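# Lift the cable reel one-handed, pinching the cable end

## Task

Close one gripper on the reel so that one of its fingers pins the cable down near one of the cable's ends. Declare completion only while that single grip keeps the reel steady and well above the table, and the other arm is away from both reel and cable, has nothing in its gripper, and touches the holding arm lightly or not at all.

## Robot and tools

Robot: two six-joint arms, left_arm and right_arm, each with a parallel two-finger gripper. The names are not image sides. In the shared scene frame, z is up from the table top, +x runs out over the table, and the origin sits between the arm bases. left_arm is on the +y side, with its base at (-0.044, +0.287, 0) m. right_arm is on the -y side, with its base at (-0.023, -0.240, 0) m. Each base is turned only slightly about z.

Gripper geometry: the fingers extend along the gripper's +z axis and close along its y axis. The reported end_effector_position is the point midway between the finger pads, about 1 cm short of the fingertips. Reported hand positions can be off, and more so when an arm is stretched far.

execute_actions takes "actions", a list holding at most one item, plus an optional "pictures" boolean (pictures come by default). There are three forms:
- Empty list {"actions": []}: commands nothing and just reports the state.
- Move {"actions": [{"rows": [...], "steps": N}]}: N is 1 to 15 control steps, each 1/30 s, and defaults to 15. The rows list holds 1 to 15 rows, one per step. If there are fewer rows than steps, the last row repeats.
- Wait {"actions": [{"steps": N}]}: no rows, N up to 300. It returns once N steps have passed since the previous result, and your thinking time counts toward them.
A refused call moves nothing.

Each row is one flat list of 14 numbers covering both arms, even when only one arm moves. The order is left_arm waist, shoulder, elbow, wrist pitch, wrist yaw, wrist roll, opening, then the same seven for right_arm.

The joint numbers are absolute target angles in radians, on the same scale Joint positions prints; they are not offsets. Stated ranges per arm:
- waist -2.880 to 2.880
- shoulder 0.000 to 3.142
- elbow 0.000 to 3.019
- wrist pitch -1.693 to 1.571
- wrist yaw -1.571 to 1.571
- wrist roll -2.094 to 2.094
A call is refused if a target is more than 0.019 rad beyond an end of its range and also further out than that joint's latest reading. True ends may differ from these by up to 0.019 rad. A target past the true end gets clipped there and produces a "joint sent to its limit" line, which may refer to an earlier action. If no such line appears, that does not prove there is more room.

Opening is an absolute value from -1 (closed) to +1 (fully open, a pad gap of 0.094 m).

Motion is rate-limited. Per step, each target is kept within a set distance of the measured angle: waist 0.264, shoulder 0.32, elbow 0.276, wrist pitch 0.33, wrist yaw 0.186, wrist roll 0.522 rad. If a step's targets would move the hand more than 70 mm from where it is, all of that arm's targets are pulled back proportionally. Far goals therefore take several calls.

Between calls the simulation keeps running, and the arms keep heading for the last row you sent. They stop pursuing it once everything has nearly stopped moving, or once a step is HELD. Fingers that are still opening or closing finish that motion.

Gripping: grip_measured reports the finger opening on the same -1..1 scale you command. Each gripper's readings carry a fixed error of about 1 mm. Away from the extremes, the fingers go to where grip_measured would equal your command. To hold something, keep commanding below the measured value: roughly 0.03 below gives a firm grip, less gives a lighter one. Pad force tops out around 50-62 N and is lower on very thin parts (under about 2 mm). A brief spike can occur on first contact.

Result lines:
- State line: each arm's end_effector_position (m) and end_effector_quat_wxyz in the scene frame.
- Joint positions and Joint velocities: per arm, six joints in rad and rad/s, then the pad gap in m and m/s.
- Joint torques: total drive output per joint, with offset, scale error and noise. It is nonzero even in free air, and friction can mimic or mask a load.
- "joint command not followed": the clearance check altered or blocked some joint targets; the rest of the row still ran.
- HELD: marks steps on which all or part of your row was not sent.
- MOTOR HOT: a motor has passed 85 °C. At 100 °C that arm, gripper included, goes limp until it cools (OVER-TEMPERATURE FAULT), so don't keep a loaded arm straining for long.

Cameras (all 504x504): cam_head_left, cam_head_right, cam_high, cam_low, cam_left_wrist, cam_right_wrist. Calibration is given as OpenCV K, D and T_world_to_cam. It may be slightly off, and wrist camera poses are derived from joint readings. Results list any camera whose parameters changed.

zoom_image(camera, region=[x0,y0,x1,y1]) returns an enlarged crop of that camera's latest image, in pixels from the top-left corner, at most 504x504.

read_manual(section="licences") returns only licence text and does not move anything.

finished_scene(scene) ends and grades the scene whose number you give, and it cannot be undone. The goal must hold at that moment and afterwards. Replying without any tool call also ends things.

Avoid:
- knocking or placing anything off the table (automatic failure)
- the arms colliding or pressing on each other
- dropping the reel or letting it slip
- slamming or shoving objects hard
Loose objects may occasionally get a small push from outside. Smooth, quick, low-effort motion is preferred.

Each tool is called after "Emit:" in YAML: its name, and indented under it one key for each argument.

## Session

Emit:
execute_actions:
  actions: []

Scene clock: 0.00 s of 4800.00 s.
left_arm: end_effector_position=(+0.2400, +0.4621, +0.1368) grip_measured=+1.000 end_effector_quat_wxyz=(+0.250, +0.300, +0.920, -0.036) | right_arm: end_effector_position=(+0.6634, +0.0613, +0.1513) grip_measured=+1.000 end_effector_quat_wxyz=(+0.114, +0.005, +0.935, +0.337)
Joint positions: left_arm=[ 0.972  1.157  0.767 -1.008  0.484  1.383  0.094] | right_arm=[ 0.24   2.094  1.886 -0.884 -0.571  0.445  0.094]
Joint velocities: left_arm=[-0.015 -0.015 -0.012  0.002 -0.051 -0.007  0.   ] | right_arm=[-0.015 -0.005 -0.002  0.002 -0.007  0.007  0.   ]
Joint torques (N m, as the arm reports them, + toward a larger angle): no reading
Motor temperatures (°C, as the motors report them): left_arm=[25 24 22 24 24 22] | right_arm=[25 23 24 24 22 24]

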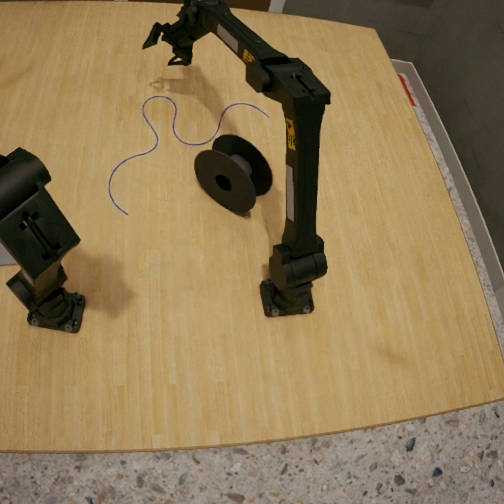

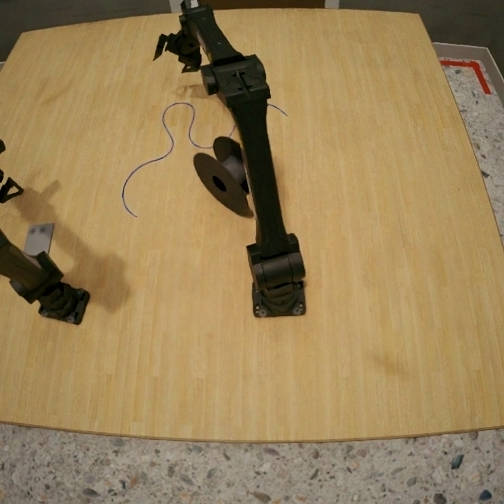

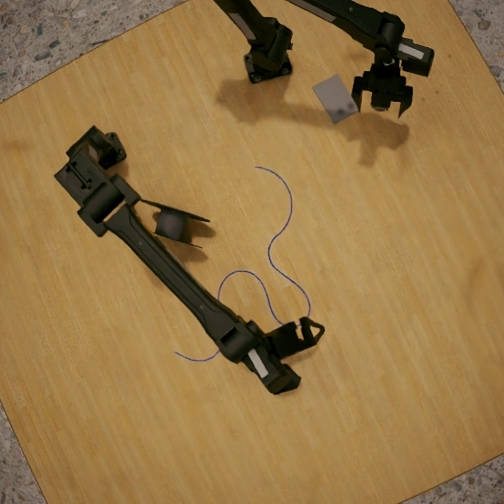

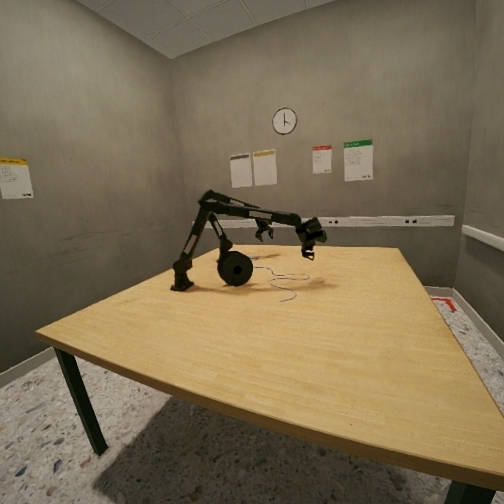

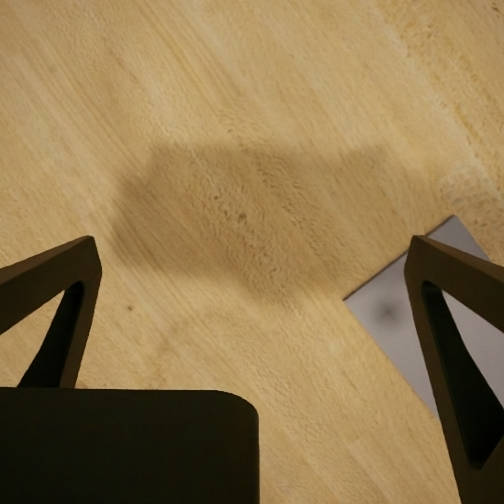

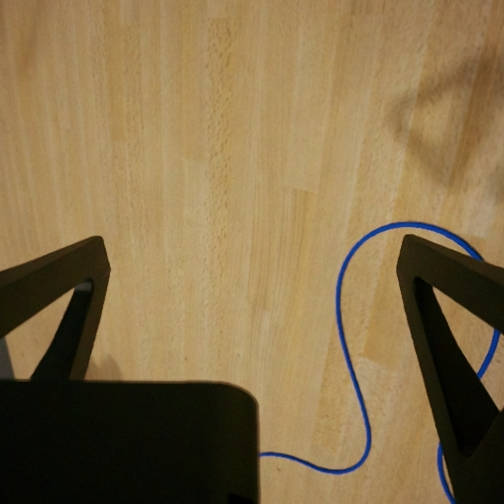

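Emit:
zoom_image:
  camera: "cam_high"
  region: [120,140,330,350]

Emit:
zoom_image:
  camera: "cam_head_left"
  region: [90,80,290,240]

Region (120, 140, 330, 350) of cam_high's 504x504 image, scaled by 2.400, with more detail than that image has.

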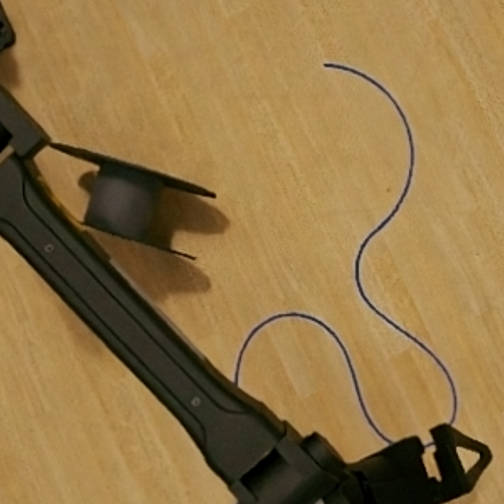

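Region (90, 80, 290, 240) of cam_head_left's 504x504 image, scaled by 2.520, with more detail than that image has; it fills the top 403 rows of this view, and the rest is white.

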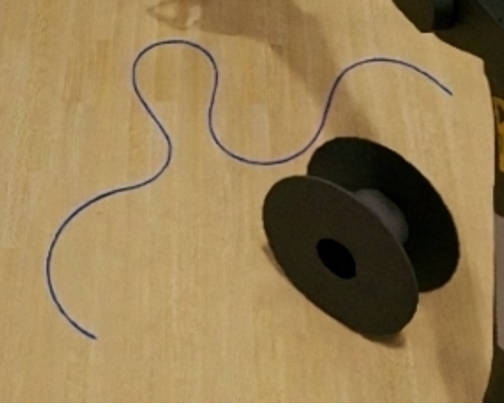

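Emit:
execute_actions:
  actions:
    - {"rows":[[-0.065,1.391,0.847,-1.027,0,-0.6,0.3,-0.5,1.9,1.886,-0.884,0,0.445,1]],"steps":15}
  pictures: false

Emit:
execute_actions:
  actions:
    - {"steps":45}

Scene clock: 14.57 s of 4800.00 s.
left_arm: end_effector_position=(+0.2869, +0.2252, +0.0560) grip_measured=+0.302 end_effector_quat_wxyz=(-0.017, +0.187, +0.982, -0.002) | right_arm: end_effector_position=(+0.7269, -0.1734, +0.1909) grip_measured=+1.000 end_effector_quat_wxyz=(+0.252, +0.165, +0.944, +0.133)
Joint positions: left_arm=[-0.004  1.411  0.818 -1.012  0.004  0.196  0.061] | right_arm=[ 0.008  2.007  1.883 -0.884 -0.138  0.445  0.094]
Joint velocities: left_arm=[-1.89  -0.083 -0.012 -0.007 -0.066 -2.718  0.   ] | right_arm=[-0.708 -0.19  -0.007  0.017  0.593  0.037  0.   ]
Joint torques (N m, as the arm reports them, + toward a larger angle): left_arm=[  4.85 -12.36  10.99  -0.75  -0.22  -0.19] | right_arm=[ -0.71 -17.69   8.45   0.61   0.06  -0.11]
Motor temperatures (°C, as the motors report them): left_arm=[25 25 26 24 24 22] | right_arm=[25 27 29 24 23 24]
Steps of this call (steps 1 to 180: nothing new was sent; then 8.07 s passed at rest; steps 181 to 195: all 15 steps of this action). Readings (joint positions):
181: left_arm=[0.954 1.169 0.771 -1.011 0.409 1.319] | right_arm=[0.237 2.092 1.886 -0.884 -0.547 0.445]
182: left_arm=[0.913 1.197 0.783 -1.012 0.326 1.243] | right_arm=[0.234 2.090 1.884 -0.884 -0.519 0.445]
184: left_arm=[0.793 1.281 0.807 -1.012 0.154 1.080] | right_arm=[0.217 2.081 1.883 -0.884 -0.463 0.445]
188: left_arm=[0.503 1.405 0.817 -1.012 0.013 0.758] | right_arm=[0.159 2.056 1.883 -0.884 -0.348 0.445]
195: the state above

Scene clock: 16.07 s of 4800.00 s.
left_arm: end_effector_position=(+0.2829, +0.2039, +0.0604) grip_measured=+0.302 end_effector_quat_wxyz=(-0.011, -0.170, +0.985, +0.003) | right_arm: end_effector_position=(+0.6451, -0.5669, +0.2631) grip_measured=+1.000 end_effector_quat_wxyz=(+0.326, +0.411, +0.852, -0.002)
Joint positions: left_arm=[-0.069  1.397  0.818 -1.014  0.002 -0.588  0.061] | right_arm=[-0.504  1.906  1.883 -0.884  0.002  0.445  0.094]
Joint velocities: left_arm=[ 0.005 -0.005  0.012 -0.007 -0.081  0.007 -0.   ] | right_arm=[-0.005 -0.034 -0.012 -0.012 -0.022 -0.066  0.   ]
Joint torques (N m, as the arm reports them, + toward a larger angle): left_arm=[  1.07 -11.31  11.09  -0.52  -0.26  -0.19] | right_arm=[  0.54 -15.76   8.75   0.92   0.03  -0.08]
Motor temperatures (°C, as the motors report them): left_arm=[25 25 26 24 24 22] | right_arm=[25 27 29 24 23 24]
Steps of this call (steps 1 to 45: the robot went on to your last target). Readings (joint positions):
1: left_arm=[-0.059 1.408 0.818 -1.012 0.004 0.098] | right_arm=[-0.017 2.001 1.883 -0.884 -0.114 0.445]
2: left_arm=[-0.095 1.405 0.818 -1.012 0.005 0.000] | right_arm=[-0.043 1.996 1.883 -0.884 -0.095 0.445]
4: left_arm=[-0.116 1.400 0.818 -1.014 0.005 -0.193] | right_arm=[-0.097 1.987 1.883 -0.884 -0.066 0.445]
8: left_arm=[-0.083 1.397 0.818 -1.014 0.003 -0.427] | right_arm=[-0.211 1.974 1.883 -0.884 -0.034 0.445]
45: the state above
All arms were judged still, so your last target was given up. Only a new action makes them travel on or press farther. Fingers that are still opening or closing keep moving.
camera_calibration (this result's frames):
cam_left_wrist: T_world_to_cam=[[0.332649, -0.942885, -0.0176975, 0.0966269], [-0.759552, -0.278998, 0.587572, 0.245387], [-0.558951, -0.182013, -0.808978, 0.3669], [0, 0, 0, 1]] pos_world=[0.35932, 0.226351, 0.154341]
cam_right_wrist: T_world_to_cam=[[-0.700762, -0.660614, -0.269298, 0.148001], [-0.685315, 0.72824, -0.00312896, 0.860883], [0.198181, 0.182361, -0.963052, 0.354043], [0, 0, 0, 1]] pos_world=[0.623525, -0.593721, 0.383512]

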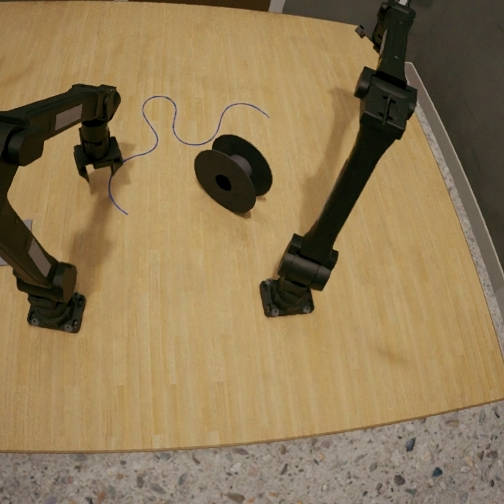

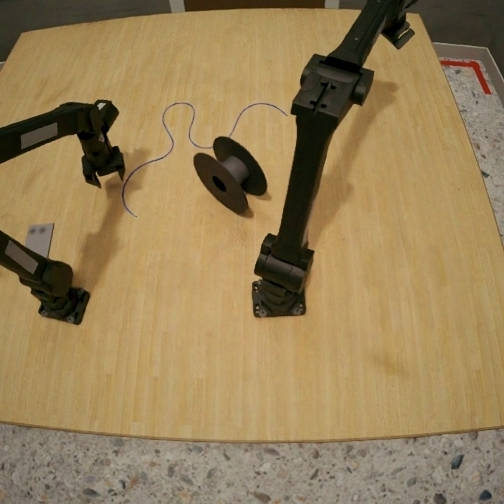

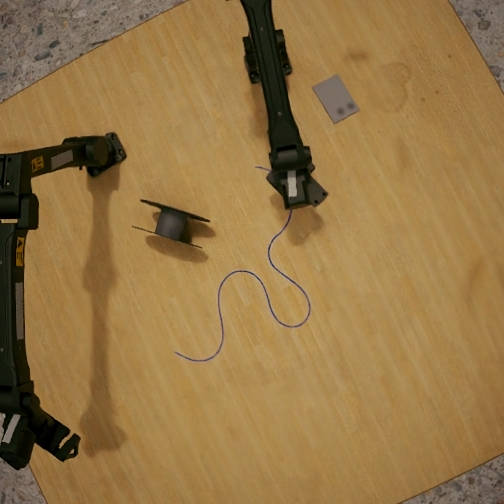

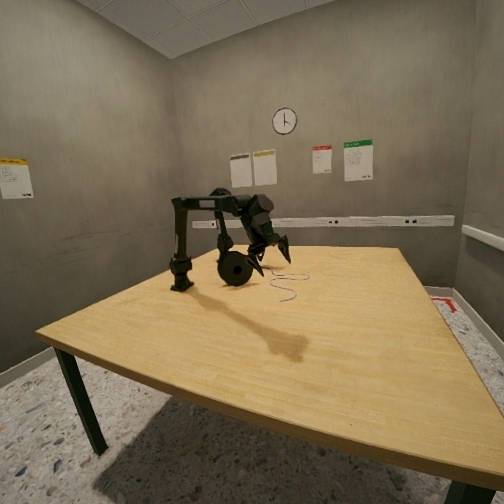

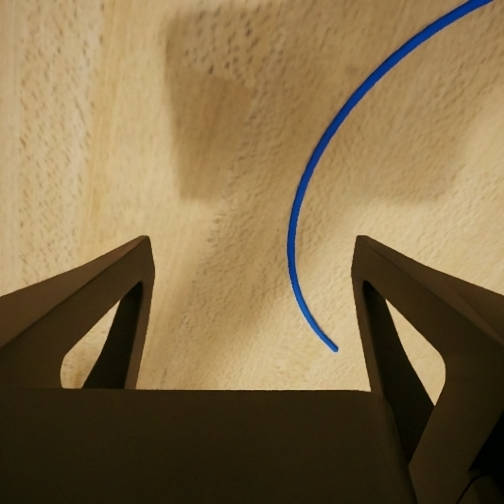

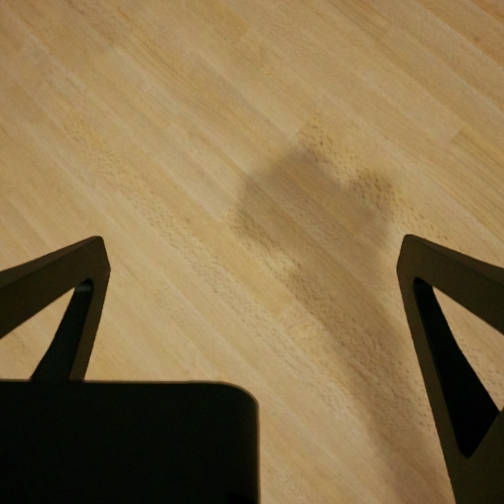

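Emit:
execute_actions:
  actions:
    - {"rows":[[-0.065,1.45,0.825,-0.93,0,-0.6,0.3,-0.5,1.9,1.886,-0.884,0,0.445,1],[-0.065,1.505,0.795,-0.835,0,-0.6,0.3,-0.5,1.9,1.886,-0.884,0,0.445,1]],"steps":15}

Scene clock: 17.57 s of 4800.00 s.
left_arm: end_effector_position=(+0.3038, +0.1986, +0.0180) grip_measured=+0.302 end_effector_quat_wxyz=(+0.005, -0.170, +0.985, -0.004) | right_arm: end_effector_position=(+0.6451, -0.5669, +0.2631) grip_measured=+1.000 end_effector_quat_wxyz=(+0.326, +0.411, +0.852, -0.002)
Joint positions: left_arm=[-0.069  1.509  0.799 -0.849  0.002 -0.588  0.061] | right_arm=[-0.504  1.906  1.883 -0.884  0.002  0.445  0.094]
Joint velocities: left_arm=[-0.015 -0.015 -0.012 -0.017  0.066 -0.037 -0.   ] | right_arm=[-0.005 -0.015 -0.012 -0.002 -0.022 -0.037  0.   ]
Joint torques (N m, as the arm reports them, + toward a larger angle): left_arm=[  1.   -12.15   7.3    0.69  -0.28  -0.18] | right_arm=[  1.02 -16.11   8.85   0.86   0.04  -0.1 ]
Motor temperatures (°C, as the motors report them): left_arm=[25 25 27 24 24 22] | right_arm=[25 27 30 24 23 24]
Steps of this call (steps 1 to 30: nothing new was sent; steps 31 to 45: all 15 steps of this action). Readings (joint positions):
31: left_arm=[-0.069 1.399 0.818 -1.001 0.002 -0.588] | right_arm=[-0.504 1.906 1.883 -0.884 0.002 0.445]
32: left_arm=[-0.069 1.409 0.815 -0.961 0.002 -0.588] | right_arm=[-0.504 1.906 1.883 -0.884 0.002 0.445]
34: left_arm=[-0.069 1.446 0.815 -0.885 0.002 -0.588] | right_arm=[-0.504 1.906 1.883 -0.884 0.002 0.445]
38: left_arm=[-0.069 1.505 0.806 -0.851 0.002 -0.588] | right_arm=[-0.504 1.906 1.883 -0.884 0.002 0.445]
45: the state above
camera_calibration (this result's frames):
cam_left_wrist: T_world_to_cam=[[0.333282, -0.942826, 0.00148597, 0.0833908], [-0.778834, -0.274423, 0.564012, 0.290079], [-0.531358, -0.189132, -0.825765, 0.336758], [0, 0, 0, 1]] pos_world=[0.37707, 0.221919, 0.114351]
cam_right_wrist: T_world_to_cam=[[-0.700762, -0.660614, -0.269298, 0.148001], [-0.685315, 0.72824, -0.00312896, 0.860883], [0.198181, 0.182361, -0.963052, 0.354043], [0, 0, 0, 1]] pos_world=[0.623525, -0.593721, 0.383512]

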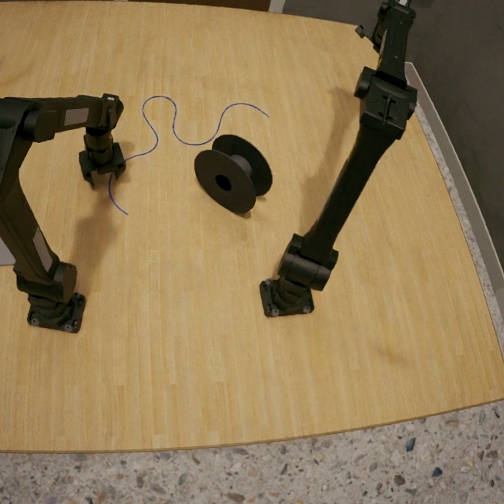

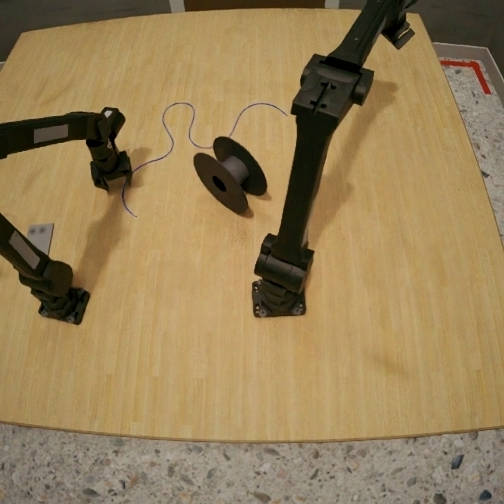

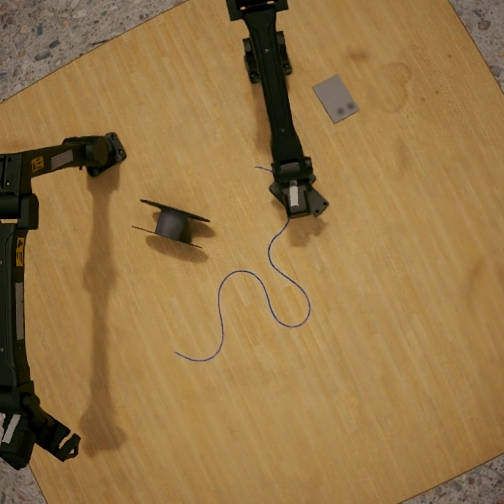

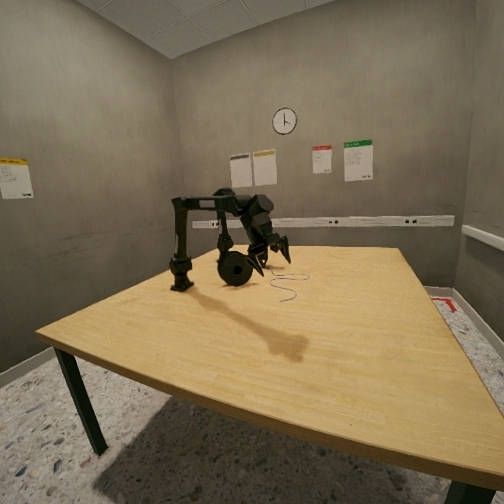

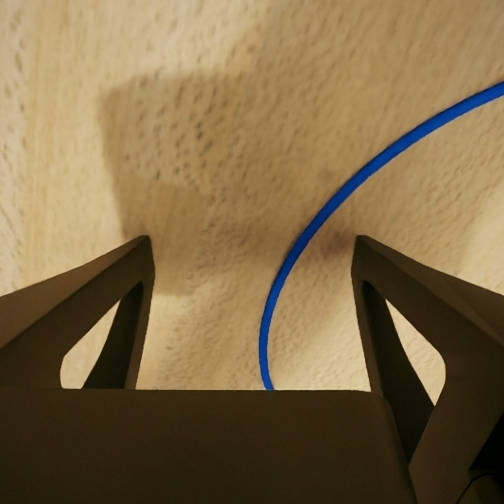

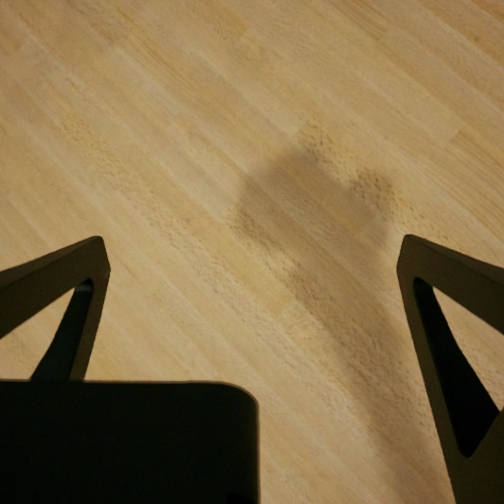

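Lower slightly, then close.

Emit:
execute_actions:
  actions:
    - {"rows":[[-0.065,1.51,0.775,-0.825,0,-0.6,0.3,-0.5,1.9,1.886,-0.884,0,0.445,1],[-0.065,1.51,0.775,-0.825,0,-0.6,0.3,-0.5,1.9,1.886,-0.884,0,0.445,1],[-0.065,1.51,0.775,-0.825,0,-0.6,0.3,-0.5,1.9,1.886,-0.884,0,0.445,1],[-0.065,1.51,0.775,-0.825,0,-0.6,0.3,-0.5,1.9,1.886,-0.884,0,0.445,1],[-0.065,1.51,0.775,-0.825,0,-0.6,0.3,-0.5,1.9,1.886,-0.884,0,0.445,1],[-0.065,1.51,0.775,-0.825,0,-0.6,-1,-0.5,1.9,1.886,-0.884,0,0.445,1]],"steps":15}
  pictures: false

Emit:
execute_actions:
  actions:
    - {"steps":15}

Scene clock: 19.67 s of 4800.00 s.
left_arm: end_effector_position=(+0.2992, +0.1998, +0.0139) grip_measured=-0.970 end_effector_quat_wxyz=(+0.003, -0.170, +0.985, -0.003) | right_arm: end_effector_position=(+0.6451, -0.5669, +0.2631) grip_measured=+1.000 end_effector_quat_wxyz=(+0.326, +0.411, +0.852, -0.002)
Joint positions: left_arm=[-0.069  1.509  0.785 -0.839  0.002 -0.588  0.001] | right_arm=[-0.504  1.906  1.883 -0.884  0.002  0.445  0.094]
Joint velocities: left_arm=[-0.005 -0.005 -0.002  0.007  0.007 -0.051 -0.   ] | right_arm=[-0.005 -0.024  0.002  0.002  0.007 -0.051  0.   ]
Joint torques (N m, as the arm reports them, + toward a larger angle): left_arm=[  1.25 -11.97   6.67   0.75  -0.28  -0.18] | right_arm=[  1.18 -16.35   8.83   0.89   0.03  -0.09]
Motor temperatures (°C, as the motors report them): left_arm=[25 25 26 24 24 22] | right_arm=[25 27 30 24 23 24]
Steps of this call (steps 1 to 15: the robot went on to your last target; steps 16 to 48: nothing new was sent; steps 49 to 63: all 15 steps of this action). Readings (joint positions):
49: left_arm=[-0.069 1.509 0.798 -0.846 0.002 -0.588] | right_arm=[-0.504 1.906 1.883 -0.884 0.002 0.445]
50: left_arm=[-0.069 1.509 0.795 -0.842 0.002 -0.588] | right_arm=[-0.504 1.906 1.883 -0.884 0.002 0.445]
52: left_arm=[-0.069 1.509 0.789 -0.840 0.002 -0.588] | right_arm=[-0.504 1.906 1.883 -0.884 0.002 0.445]
56: left_arm=[-0.069 1.509 0.785 -0.840 0.002 -0.588] | right_arm=[-0.504 1.906 1.883 -0.884 0.002 0.445]
63: the state above

Scene clock: 20.17 s of 4800.00 s.
left_arm: end_effector_position=(+0.2992, +0.1998, +0.0139) grip_measured=-0.970 end_effector_quat_wxyz=(+0.003, -0.170, +0.985, -0.003) | right_arm: end_effector_position=(+0.6451, -0.5669, +0.2631) grip_measured=+1.000 end_effector_quat_wxyz=(+0.326, +0.411, +0.852, -0.002)
Joint positions: left_arm=[-0.069  1.509  0.785 -0.839  0.002 -0.588  0.001] | right_arm=[-0.504  1.906  1.883 -0.884  0.002  0.445  0.094]
Joint velocities: left_arm=[-0.005  0.005 -0.007 -0.017 -0.037 -0.022 -0.001] | right_arm=[-0.005  0.005  0.002  0.002 -0.022  0.007  0.   ]
Joint torques (N m, as the arm reports them, + toward a larger angle): left_arm=[  1.05 -11.75   6.67   0.77  -0.24  -0.18] | right_arm=[  0.75 -16.24   8.81   0.84  -0.02  -0.13]
Motor temperatures (°C, as the motors report them): left_arm=[25 25 26 24 24 22] | right_arm=[25 28 30 24 23 24]
Steps of this call (steps 1 to 15: the robot went on to your last target). Readings (joint positions):
1: left_arm=[-0.069 1.509 0.785 -0.839 0.002 -0.588] | right_arm=[-0.504 1.906 1.883 -0.884 0.002 0.445]
2: left_arm=[-0.069 1.509 0.785 -0.839 0.002 -0.588] | right_arm=[-0.504 1.906 1.883 -0.884 0.002 0.445]
4: left_arm=[-0.069 1.509 0.785 -0.839 0.002 -0.588] | right_arm=[-0.504 1.906 1.883 -0.884 0.002 0.445]
8: left_arm=[-0.069 1.509 0.785 -0.839 0.002 -0.588] | right_arm=[-0.504 1.906 1.883 -0.884 0.002 0.445]
15: the state above
All arms were judged still, so your last target was given up. Only a new action makes them travel on or press farther. Fingers that are still opening or closing keep moving.
camera_calibration (this result's frames):
cam_left_wrist: T_world_to_cam=[[0.333642, -0.942699, -0.0010432, 0.0859322], [-0.776217, -0.275348, 0.56716, 0.288518], [-0.534949, -0.188419, -0.823607, 0.331969], [0, 0, 0, 1]] pos_world=[0.372869, 0.223, 0.109865]
cam_right_wrist: T_world_to_cam=[[-0.700762, -0.660614, -0.269298, 0.148001], [-0.685315, 0.72824, -0.00312896, 0.860883], [0.198181, 0.182361, -0.963052, 0.354043], [0, 0, 0, 1]] pos_world=[0.623525, -0.593721, 0.383512]

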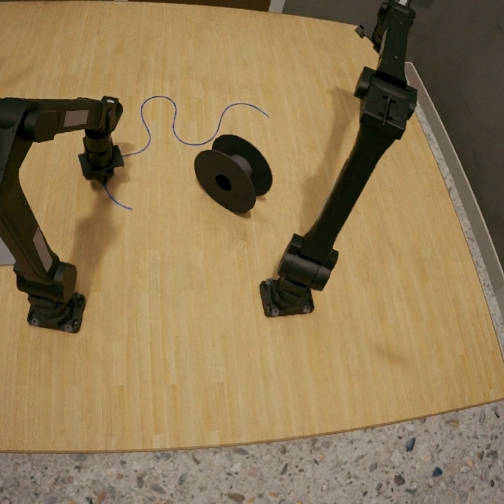

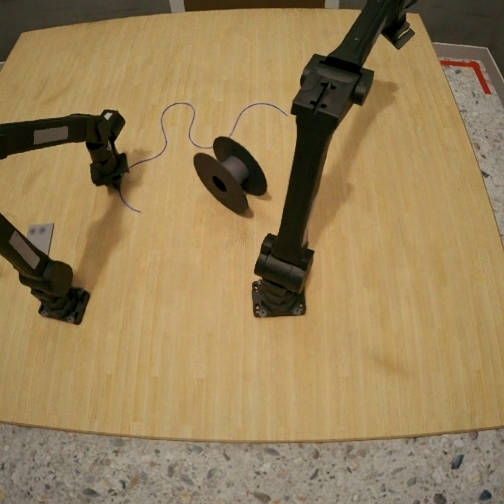

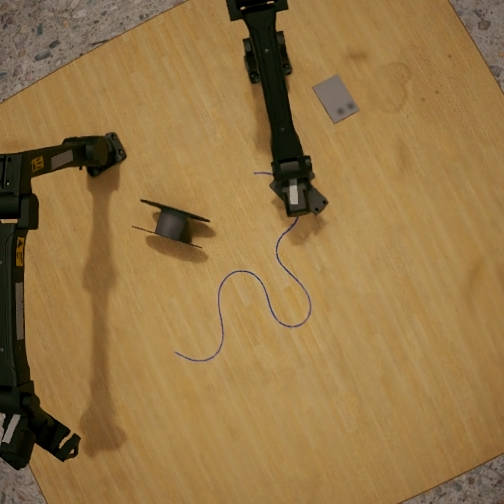

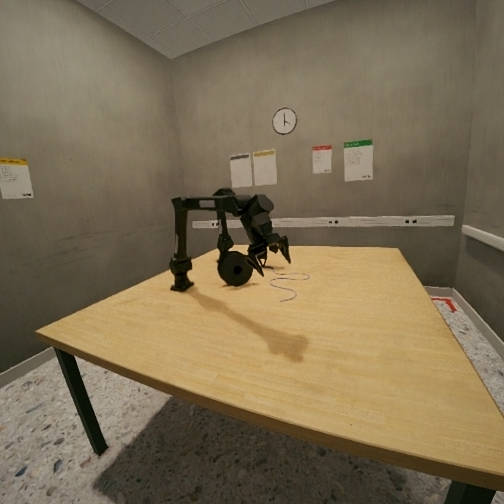

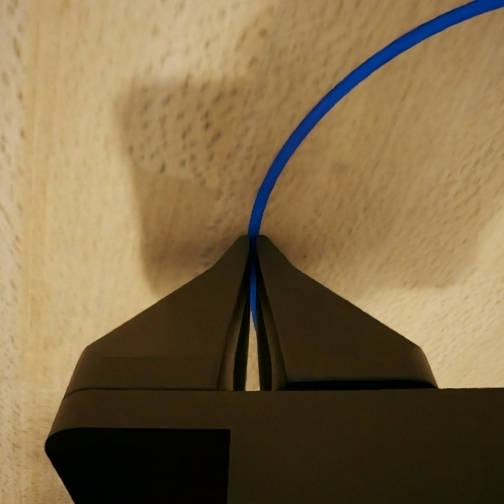

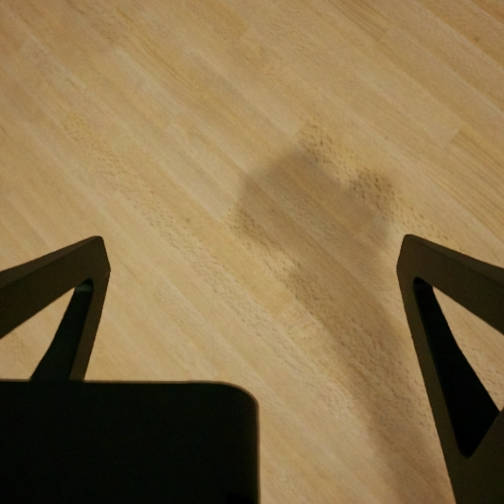

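Emit:
execute_actions:
  actions:
    - {"rows":[[-0.065,1.45,0.85,-0.95,0,-0.7,-1,-0.5,1.9,1.886,-0.884,0,0.445,1],[-0.07,1.42,0.92,-1.03,0,-0.8,-1,-0.5,1.9,1.886,-0.884,0,0.445,1],[-0.1,1.42,1.0,-1.1,0,-0.9,-1,-0.5,1.9,1.886,-0.884,0,0.445,1],[-0.15,1.44,1.08,-1.16,0,-1.0,-1,-0.5,1.9,1.886,-0.884,0,0.445,1],[-0.2,1.47,1.14,-1.2,0,-1.1,-1,-0.5,1.9,1.886,-0.884,0,0.445,1],[-0.26,1.5,1.2,-1.23,0,-1.2,-1,-0.5,1.9,1.886,-0.884,0,0.445,1],[-0.32,1.53,1.24,-1.24,0,-1.3,-1,-0.5,1.9,1.886,-0.884,0,0.445,1],[-0.38,1.55,1.27,-1.24,0,-1.4,-1,-0.5,1.9,1.886,-0.884,0,0.445,1],[-0.43,1.57,1.28,-1.24,0,-1.49,-1,-0.5,1.9,1.886,-0.884,0,0.445,1],[-0.474,1.58,1.28,-1.235,0,-1.49,-1,-0.5,1.9,1.886,-0.884,0,0.445,1]],"steps":15}
  pictures: false

Emit:
execute_actions:
  actions:
    - {"steps":20}

Scene clock: 23.47 s of 4800.00 s.
left_arm: end_effector_position=(+0.3291, +0.0326, +0.1441) grip_measured=-0.970 end_effector_quat_wxyz=(+0.013, -0.325, +0.946, -0.018) | right_arm: end_effector_position=(+0.6451, -0.5669, +0.2631) grip_measured=+1.000 end_effector_quat_wxyz=(+0.326, +0.411, +0.852, -0.002)
Joint positions: left_arm=[-0.42   1.541  1.217 -1.202  0.    -1.258  0.001] | right_arm=[-0.504  1.906  1.883 -0.884  0.002  0.445  0.094]
Joint velocities: left_arm=[-1.167  0.317  0.75  -0.203  0.051 -1.429  0.   ] | right_arm=[-0.005 -0.015 -0.002 -0.007 -0.037 -0.051  0.   ]
Joint torques (N m, as the arm reports them, + toward a larger angle): left_arm=[  1.78 -13.35  11.12  -0.81  -0.21  -0.18] | right_arm=[  1.01 -15.45   8.71   0.78   0.    -0.12]
Motor temperatures (°C, as the motors report them): left_arm=[25 25 26 24 24 22] | right_arm=[25 28 30 24 23 24]
Steps of this call (steps 1 to 84: nothing new was sent; steps 85 to 99: all 15 steps of this action). Readings (joint positions):
85: left_arm=[-0.069 1.506 0.789 -0.860 0.002 -0.604] | right_arm=[-0.504 1.906 1.883 -0.884 0.002 0.445]
86: left_arm=[-0.069 1.499 0.800 -0.908 0.002 -0.636] | right_arm=[-0.504 1.906 1.883 -0.884 0.002 0.445]
88: left_arm=[-0.073 1.480 0.840 -0.998 0.002 -0.704] | right_arm=[-0.504 1.906 1.883 -0.884 0.002 0.445]
92: left_arm=[-0.146 1.479 0.984 -1.123 0.000 -0.889] | right_arm=[-0.504 1.906 1.883 -0.884 0.002 0.445]
99: the state above

Scene clock: 24.13 s of 4800.00 s.
left_arm: end_effector_position=(+0.3203, +0.0054, +0.1493) grip_measured=-0.970 end_effector_quat_wxyz=(+0.010, -0.398, +0.917, -0.019) | right_arm: end_effector_position=(+0.6451, -0.5669, +0.2631) grip_measured=+1.000 end_effector_quat_wxyz=(+0.326, +0.411, +0.852, -0.002)
Joint positions: left_arm=[-0.48   1.56   1.255 -1.222  0.002 -1.475  0.001] | right_arm=[-0.504  1.906  1.883 -0.884  0.002  0.445  0.094]
Joint velocities: left_arm=[-0.015 -0.015 -0.002  0.007 -0.022 -0.037 -0.   ] | right_arm=[-0.015 -0.024  0.002  0.012 -0.022  0.037  0.   ]
Joint torques (N m, as the arm reports them, + toward a larger angle): left_arm=[  1.37 -13.85  12.04  -0.51  -0.24  -0.17] | right_arm=[  1.18 -16.33   8.86   1.02   0.03  -0.1 ]
Motor temperatures (°C, as the motors report them): left_arm=[25 25 27 24 24 22] | right_arm=[25 28 30 24 23 24]
Steps of this call (steps 1 to 20: the robot went on to your last target). Readings (joint positions):
1: left_arm=[-0.456 1.550 1.238 -1.207 0.000 -1.302] | right_arm=[-0.504 1.906 1.883 -0.884 0.002 0.445]
2: left_arm=[-0.484 1.556 1.251 -1.208 0.001 -1.336] | right_arm=[-0.504 1.906 1.883 -0.884 0.002 0.445]
4: left_arm=[-0.512 1.559 1.255 -1.213 0.002 -1.386] | right_arm=[-0.504 1.906 1.883 -0.884 0.002 0.445]
8: left_arm=[-0.500 1.560 1.255 -1.221 0.002 -1.440] | right_arm=[-0.504 1.906 1.883 -0.884 0.002 0.445]
20: the state above
camera_calibration (this result's frames):
cam_left_wrist: T_world_to_cam=[[0.728327, -0.684314, 0.0354152, -0.237493], [-0.57767, -0.585383, 0.56888, 0.112391], [-0.368561, -0.434789, -0.821658, 0.365893], [0, 0, 0, 1]] pos_world=[0.372751, 0.0623579, 0.245112]
cam_right_wrist: T_world_to_cam=[[-0.700762, -0.660614, -0.269298, 0.148001], [-0.685315, 0.72824, -0.00312896, 0.860883], [0.198181, 0.182361, -0.963052, 0.354043], [0, 0, 0, 1]] pos_world=[0.623525, -0.593721, 0.383512]

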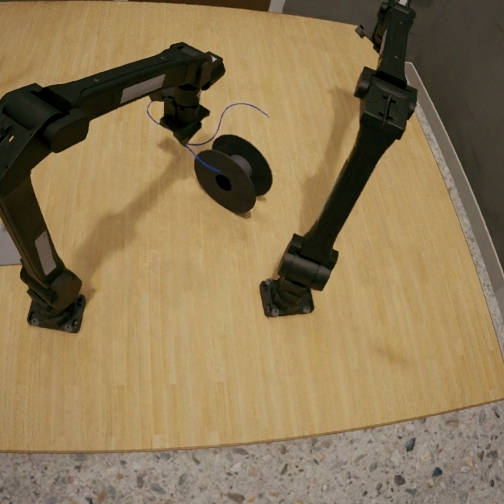

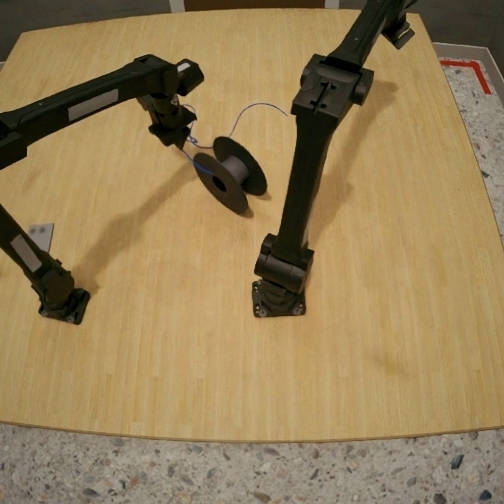

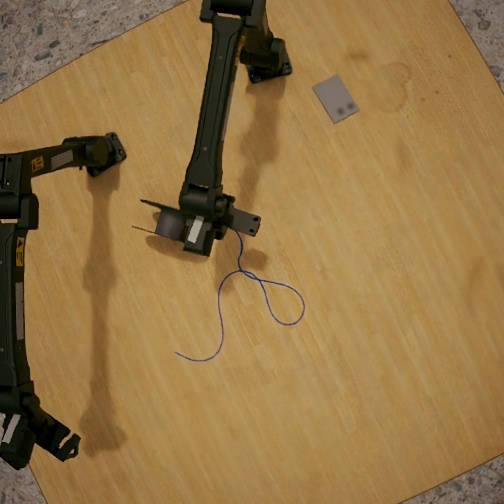

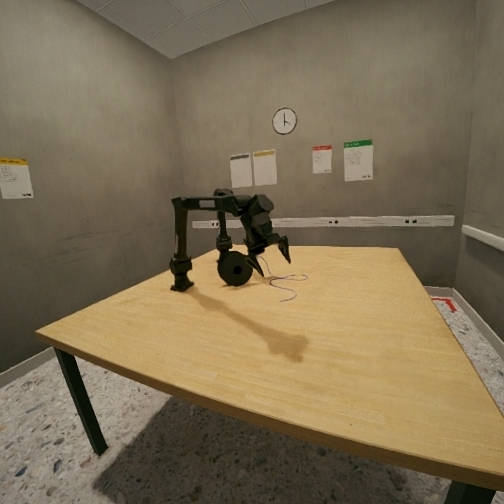

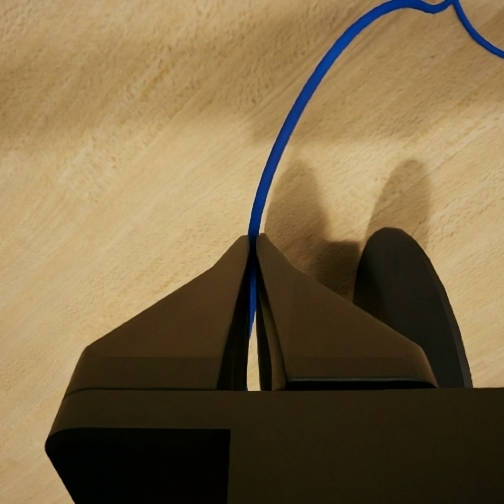

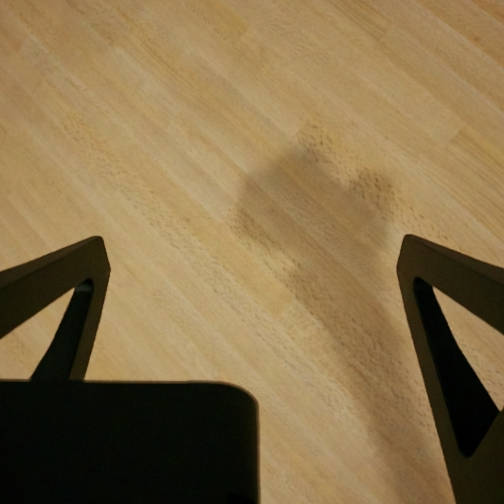

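Emit:
zoom_image:
  camera: "cam_head_left"
  region: [140,80,300,240]

Emit:
zoom_image:
  camera: "cam_low"
  region: [190,200,320,310]

Region (140, 80, 300, 240) of cam_head_left's 504x504 image, scaled by 3.150, with more detail than that image has.

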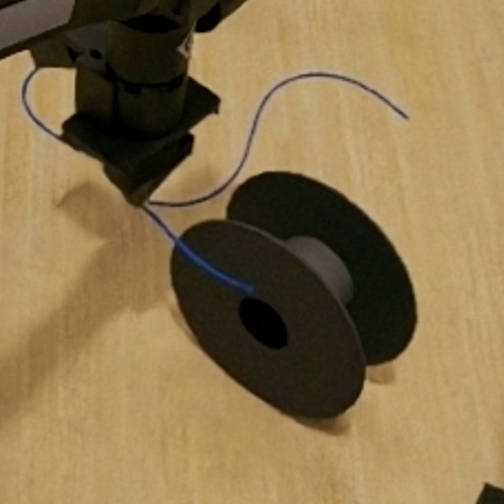

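Region (190, 200, 320, 310) of cam_low's 504x504 image, scaled by 3.877, with more detail than that image has; it fills the top 426 rows of this view, and the rest is white.

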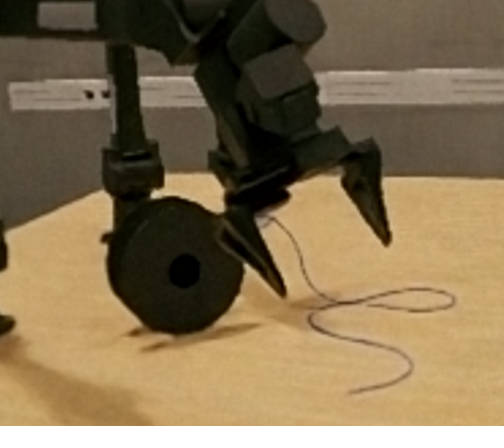

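Emit:
execute_actions:
  actions:
    - {"rows":[[-0.474,1.58,1.28,-1.235,0,-1.49,-1,-0.3,0.583,0.52,-0.72,0,-0.2,0.1]],"steps":15}
  pictures: false

Emit:
execute_actions:
  actions:
    - {"steps":30}
  pictures: false

Emit:
execute_actions:
  actions:
    - {"rows":[[-0.474,1.58,1.28,-1.235,0,-1.49,-1,0.536,0.583,0.52,-0.72,0,-0.2,0.1]],"steps":15}
  pictures: false

Emit:
execute_actions:
  actions:
    - {"steps":15}

Scene clock: 29.27 s of 4800.00 s.
left_arm: end_effector_position=(+0.3203, +0.0054, +0.1493) grip_measured=-0.970 end_effector_quat_wxyz=(+0.010, -0.399, +0.917, -0.019) | right_arm: end_effector_position=(+0.4668, -0.3674, +0.2615) grip_measured=+0.101 end_effector_quat_wxyz=(+0.325, +0.102, +0.939, -0.048)
Joint positions: left_arm=[-0.48   1.56   1.255 -1.222  0.002 -1.477  0.001] | right_arm=[-0.303  1.275  1.122 -0.749  0.001 -0.038  0.052]
Joint velocities: left_arm=[ 0.005 -0.015 -0.017  0.017 -0.037 -0.022  0.   ] | right_arm=[ 0.122 -2.076 -1.829  0.071 -0.022 -0.549  0.   ]
Joint torques (N m, as the arm reports them, + toward a larger angle): left_arm=[  1.   -13.79  12.03  -0.51  -0.3   -0.2 ] | right_arm=[ 0.17 -8.34  8.4   1.62  0.   -0.2 ]
Motor temperatures (°C, as the motors report them): left_arm=[25 26 28 24 24 22] | right_arm=[25 28 30 24 23 24]
Steps of this call (steps 1 to 15: the robot went on to your last target; steps 16 to 139: nothing new was sent; steps 140 to 154: all 15 steps of this action). Readings (joint positions):
140: left_arm=[-0.480 1.560 1.255 -1.222 0.002 -1.477] | right_arm=[-0.500 1.897 1.865 -0.867 0.002 0.414]
141: left_arm=[-0.480 1.560 1.255 -1.222 0.002 -1.477] | right_arm=[-0.496 1.876 1.826 -0.846 0.002 0.379]
143: left_arm=[-0.480 1.560 1.255 -1.222 0.002 -1.477] | right_arm=[-0.476 1.823 1.740 -0.823 0.002 0.305]
147: left_arm=[-0.480 1.560 1.255 -1.222 0.002 -1.477] | right_arm=[-0.409 1.679 1.546 -0.786 0.002 0.157]
154: the state above

Scene clock: 30.27 s of 4800.00 s.
left_arm: end_effector_position=(+0.3203, +0.0054, +0.1493) grip_measured=-0.970 end_effector_quat_wxyz=(+0.010, -0.399, +0.917, -0.019) | right_arm: end_effector_position=(+0.2605, -0.3133, +0.1855) grip_measured=+0.101 end_effector_quat_wxyz=(+0.359, +0.031, +0.929, -0.080)
Joint positions: left_arm=[-0.48   1.56   1.255 -1.222  0.002 -1.477  0.001] | right_arm=[-0.3    0.588  0.504 -0.734  0.001 -0.185  0.052]
Joint velocities: left_arm=[-0.005 -0.015 -0.002 -0.012  0.037  0.007 -0.   ] | right_arm=[-0.015 -0.005  0.012 -0.007  0.037  0.051  0.   ]
Joint torques (N m, as the arm reports them, + toward a larger angle): left_arm=[  1.29 -14.03  12.02  -0.56  -0.28  -0.17] | right_arm=[ 0.67  0.49  9.92  1.5  -0.03 -0.21]
Motor temperatures (°C, as the motors report them): left_arm=[25 26 28 24 24 22] | right_arm=[25 28 30 24 23 24]
Steps of this call (steps 1 to 30: the robot went on to your last target). Readings (joint positions):
1: left_arm=[-0.480 1.560 1.255 -1.222 0.002 -1.477] | right_arm=[-0.300 1.201 1.057 -0.746 0.001 -0.056]
2: left_arm=[-0.480 1.560 1.255 -1.222 0.002 -1.477] | right_arm=[-0.300 1.124 0.993 -0.744 0.001 -0.072]
4: left_arm=[-0.480 1.560 1.255 -1.222 0.002 -1.477] | right_arm=[-0.300 0.962 0.863 -0.741 0.001 -0.098]
8: left_arm=[-0.480 1.560 1.255 -1.222 0.002 -1.477] | right_arm=[-0.300 0.625 0.610 -0.736 0.001 -0.140]
30: the state above

Scene clock: 30.77 s of 4800.00 s.
left_arm: end_effector_position=(+0.3213, +0.0067, +0.1491) grip_measured=-0.970 end_effector_quat_wxyz=(+0.012, -0.400, +0.916, -0.018) | right_arm: end_effector_position=(+0.2185, -0.0712, +0.1890) grip_measured=+0.100 end_effector_quat_wxyz=(+0.366, -0.361, +0.854, +0.081)
Joint positions: left_arm=[-0.478  1.561  1.255 -1.222 -0.004 -1.478  0.001] | right_arm=[ 0.557  0.584  0.505 -0.723 -0.007 -0.189  0.052]
Joint velocities: left_arm=[-0.005 -0.005  0.002  0.007 -0.022 -0.037 -0.001] | right_arm=[-0.034  0.024 -0.007 -0.007 -0.007  0.007  0.001]
Joint torques (N m, as the arm reports them, + toward a larger angle): left_arm=[  1.05 -14.    12.05  -0.48  -0.06  -0.18] | right_arm=[-0.7  -0.14  9.67  1.3   0.26 -0.14]
Motor temperatures (°C, as the motors report them): left_arm=[25 26 28 24 24 22] | right_arm=[25 28 31 24 23 24]
Steps of this call (steps 1 to 15: all 15 steps of this action). Readings (joint positions):
1: left_arm=[-0.480 1.560 1.255 -1.222 0.002 -1.477] | right_arm=[-0.276 0.588 0.504 -0.734 0.010 -0.185]
2: left_arm=[-0.480 1.560 1.255 -1.222 0.002 -1.477] | right_arm=[-0.212 0.588 0.504 -0.734 0.011 -0.185]
4: left_arm=[-0.480 1.560 1.255 -1.222 0.002 -1.477] | right_arm=[-0.037 0.588 0.504 -0.734 0.007 -0.185]
8: left_arm=[-0.480 1.560 1.255 -1.222 -0.004 -1.478] | right_arm=[0.343 0.585 0.505 -0.723 0.009 -0.186]
15: the state above

Scene clock: 31.27 s of 4800.00 s.
left_arm: end_effector_position=(+0.3213, +0.0067, +0.1488) grip_measured=-0.970 end_effector_quat_wxyz=(+0.012, -0.400, +0.916, -0.017) | right_arm: end_effector_position=(+0.2197, -0.0730, +0.1891) grip_measured=+0.100 end_effector_quat_wxyz=(+0.367, -0.358, +0.855, +0.079)
Joint positions: left_arm=[-0.478  1.561  1.255 -1.222 -0.004 -1.478  0.001] | right_arm=[ 0.552  0.584  0.505 -0.723 -0.004 -0.189  0.052]
Joint velocities: left_arm=[-0.015 -0.005 -0.017 -0.017 -0.066  0.037 -0.   ] | right_arm=[-0.005  0.005  0.012  0.012  0.007 -0.022  0.002]
Joint torques (N m, as the arm reports them, + toward a larger angle): left_arm=[  1.19 -14.04  12.12  -0.52  -0.04  -0.17] | right_arm=[-0.06  0.89  9.65  1.27  0.17 -0.19]
Motor temperatures (°C, as the motors report them): left_arm=[25 26 28 24 24 22] | right_arm=[25 28 31 24 23 24]
Steps of this call (steps 1 to 15: the robot went on to your last target). Readings (joint positions):
1: left_arm=[-0.478 1.561 1.255 -1.222 -0.004 -1.478] | right_arm=[0.555 0.584 0.505 -0.723 -0.005 -0.189]
2: left_arm=[-0.478 1.561 1.255 -1.222 -0.004 -1.478] | right_arm=[0.554 0.584 0.505 -0.723 -0.004 -0.189]
4: left_arm=[-0.478 1.561 1.255 -1.222 -0.004 -1.478] | right_arm=[0.552 0.584 0.505 -0.723 -0.004 -0.189]
8: left_arm=[-0.478 1.561 1.255 -1.222 -0.004 -1.478] | right_arm=[0.552 0.584 0.505 -0.723 -0.004 -0.189]
15: the state above
All arms were judged still, so your last target was given up. Only a new action makes them travel on or press farther. Fingers that are still opening or closing keep moving.
camera_calibration (this result's frames):
cam_left_wrist: T_world_to_cam=[[0.731266, -0.681256, 0.0337753, -0.238058], [-0.576363, -0.590674, 0.564721, 0.114235], [-0.36477, -0.432428, -0.82459, 0.365606], [0, 0, 0, 1]] pos_world=[0.373286, 0.0633959, 0.245005]
cam_right_wrist: T_world_to_cam=[[0.669664, -0.732614, 0.121769, -0.223992], [-0.717855, -0.680558, -0.14671, 0.140967], [0.190353, 0.0108337, -0.981656, 0.26975], [0, 0, 0, 1]] pos_world=[0.199845, -0.0710857, 0.312758]

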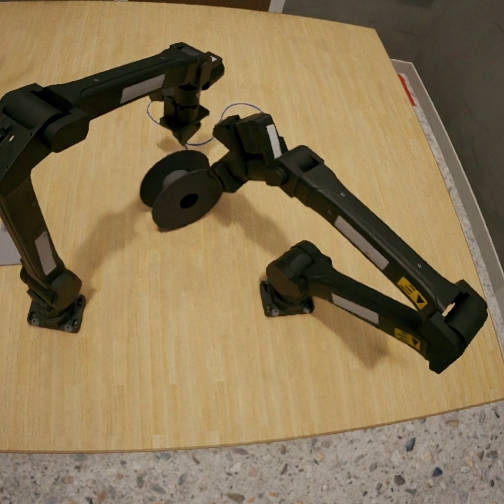

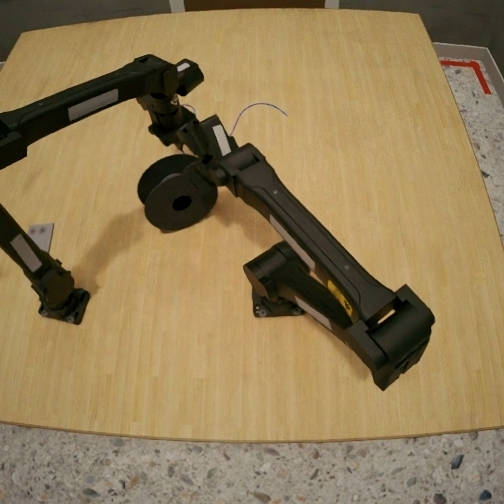

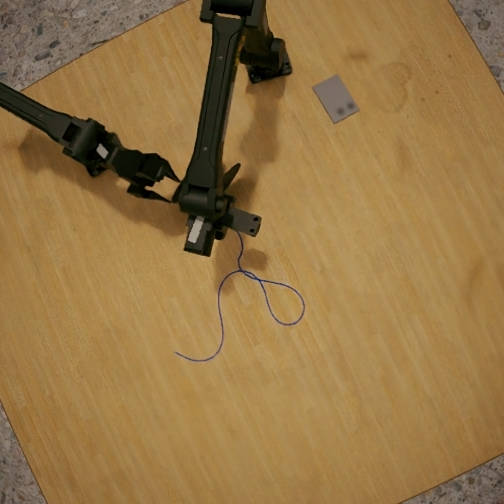

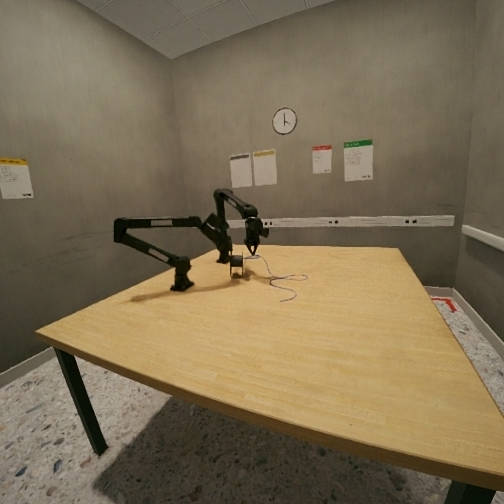

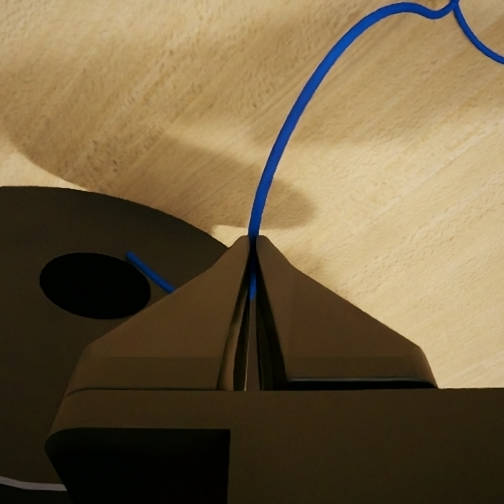

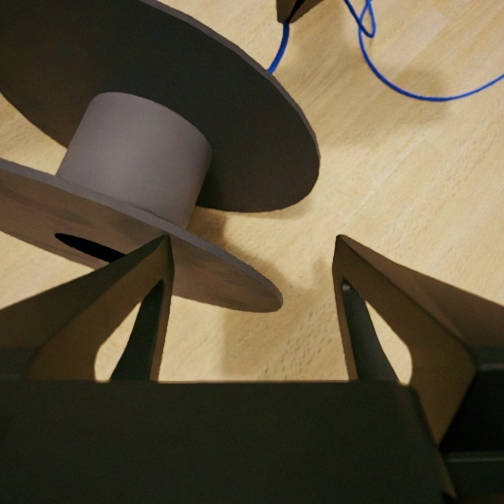

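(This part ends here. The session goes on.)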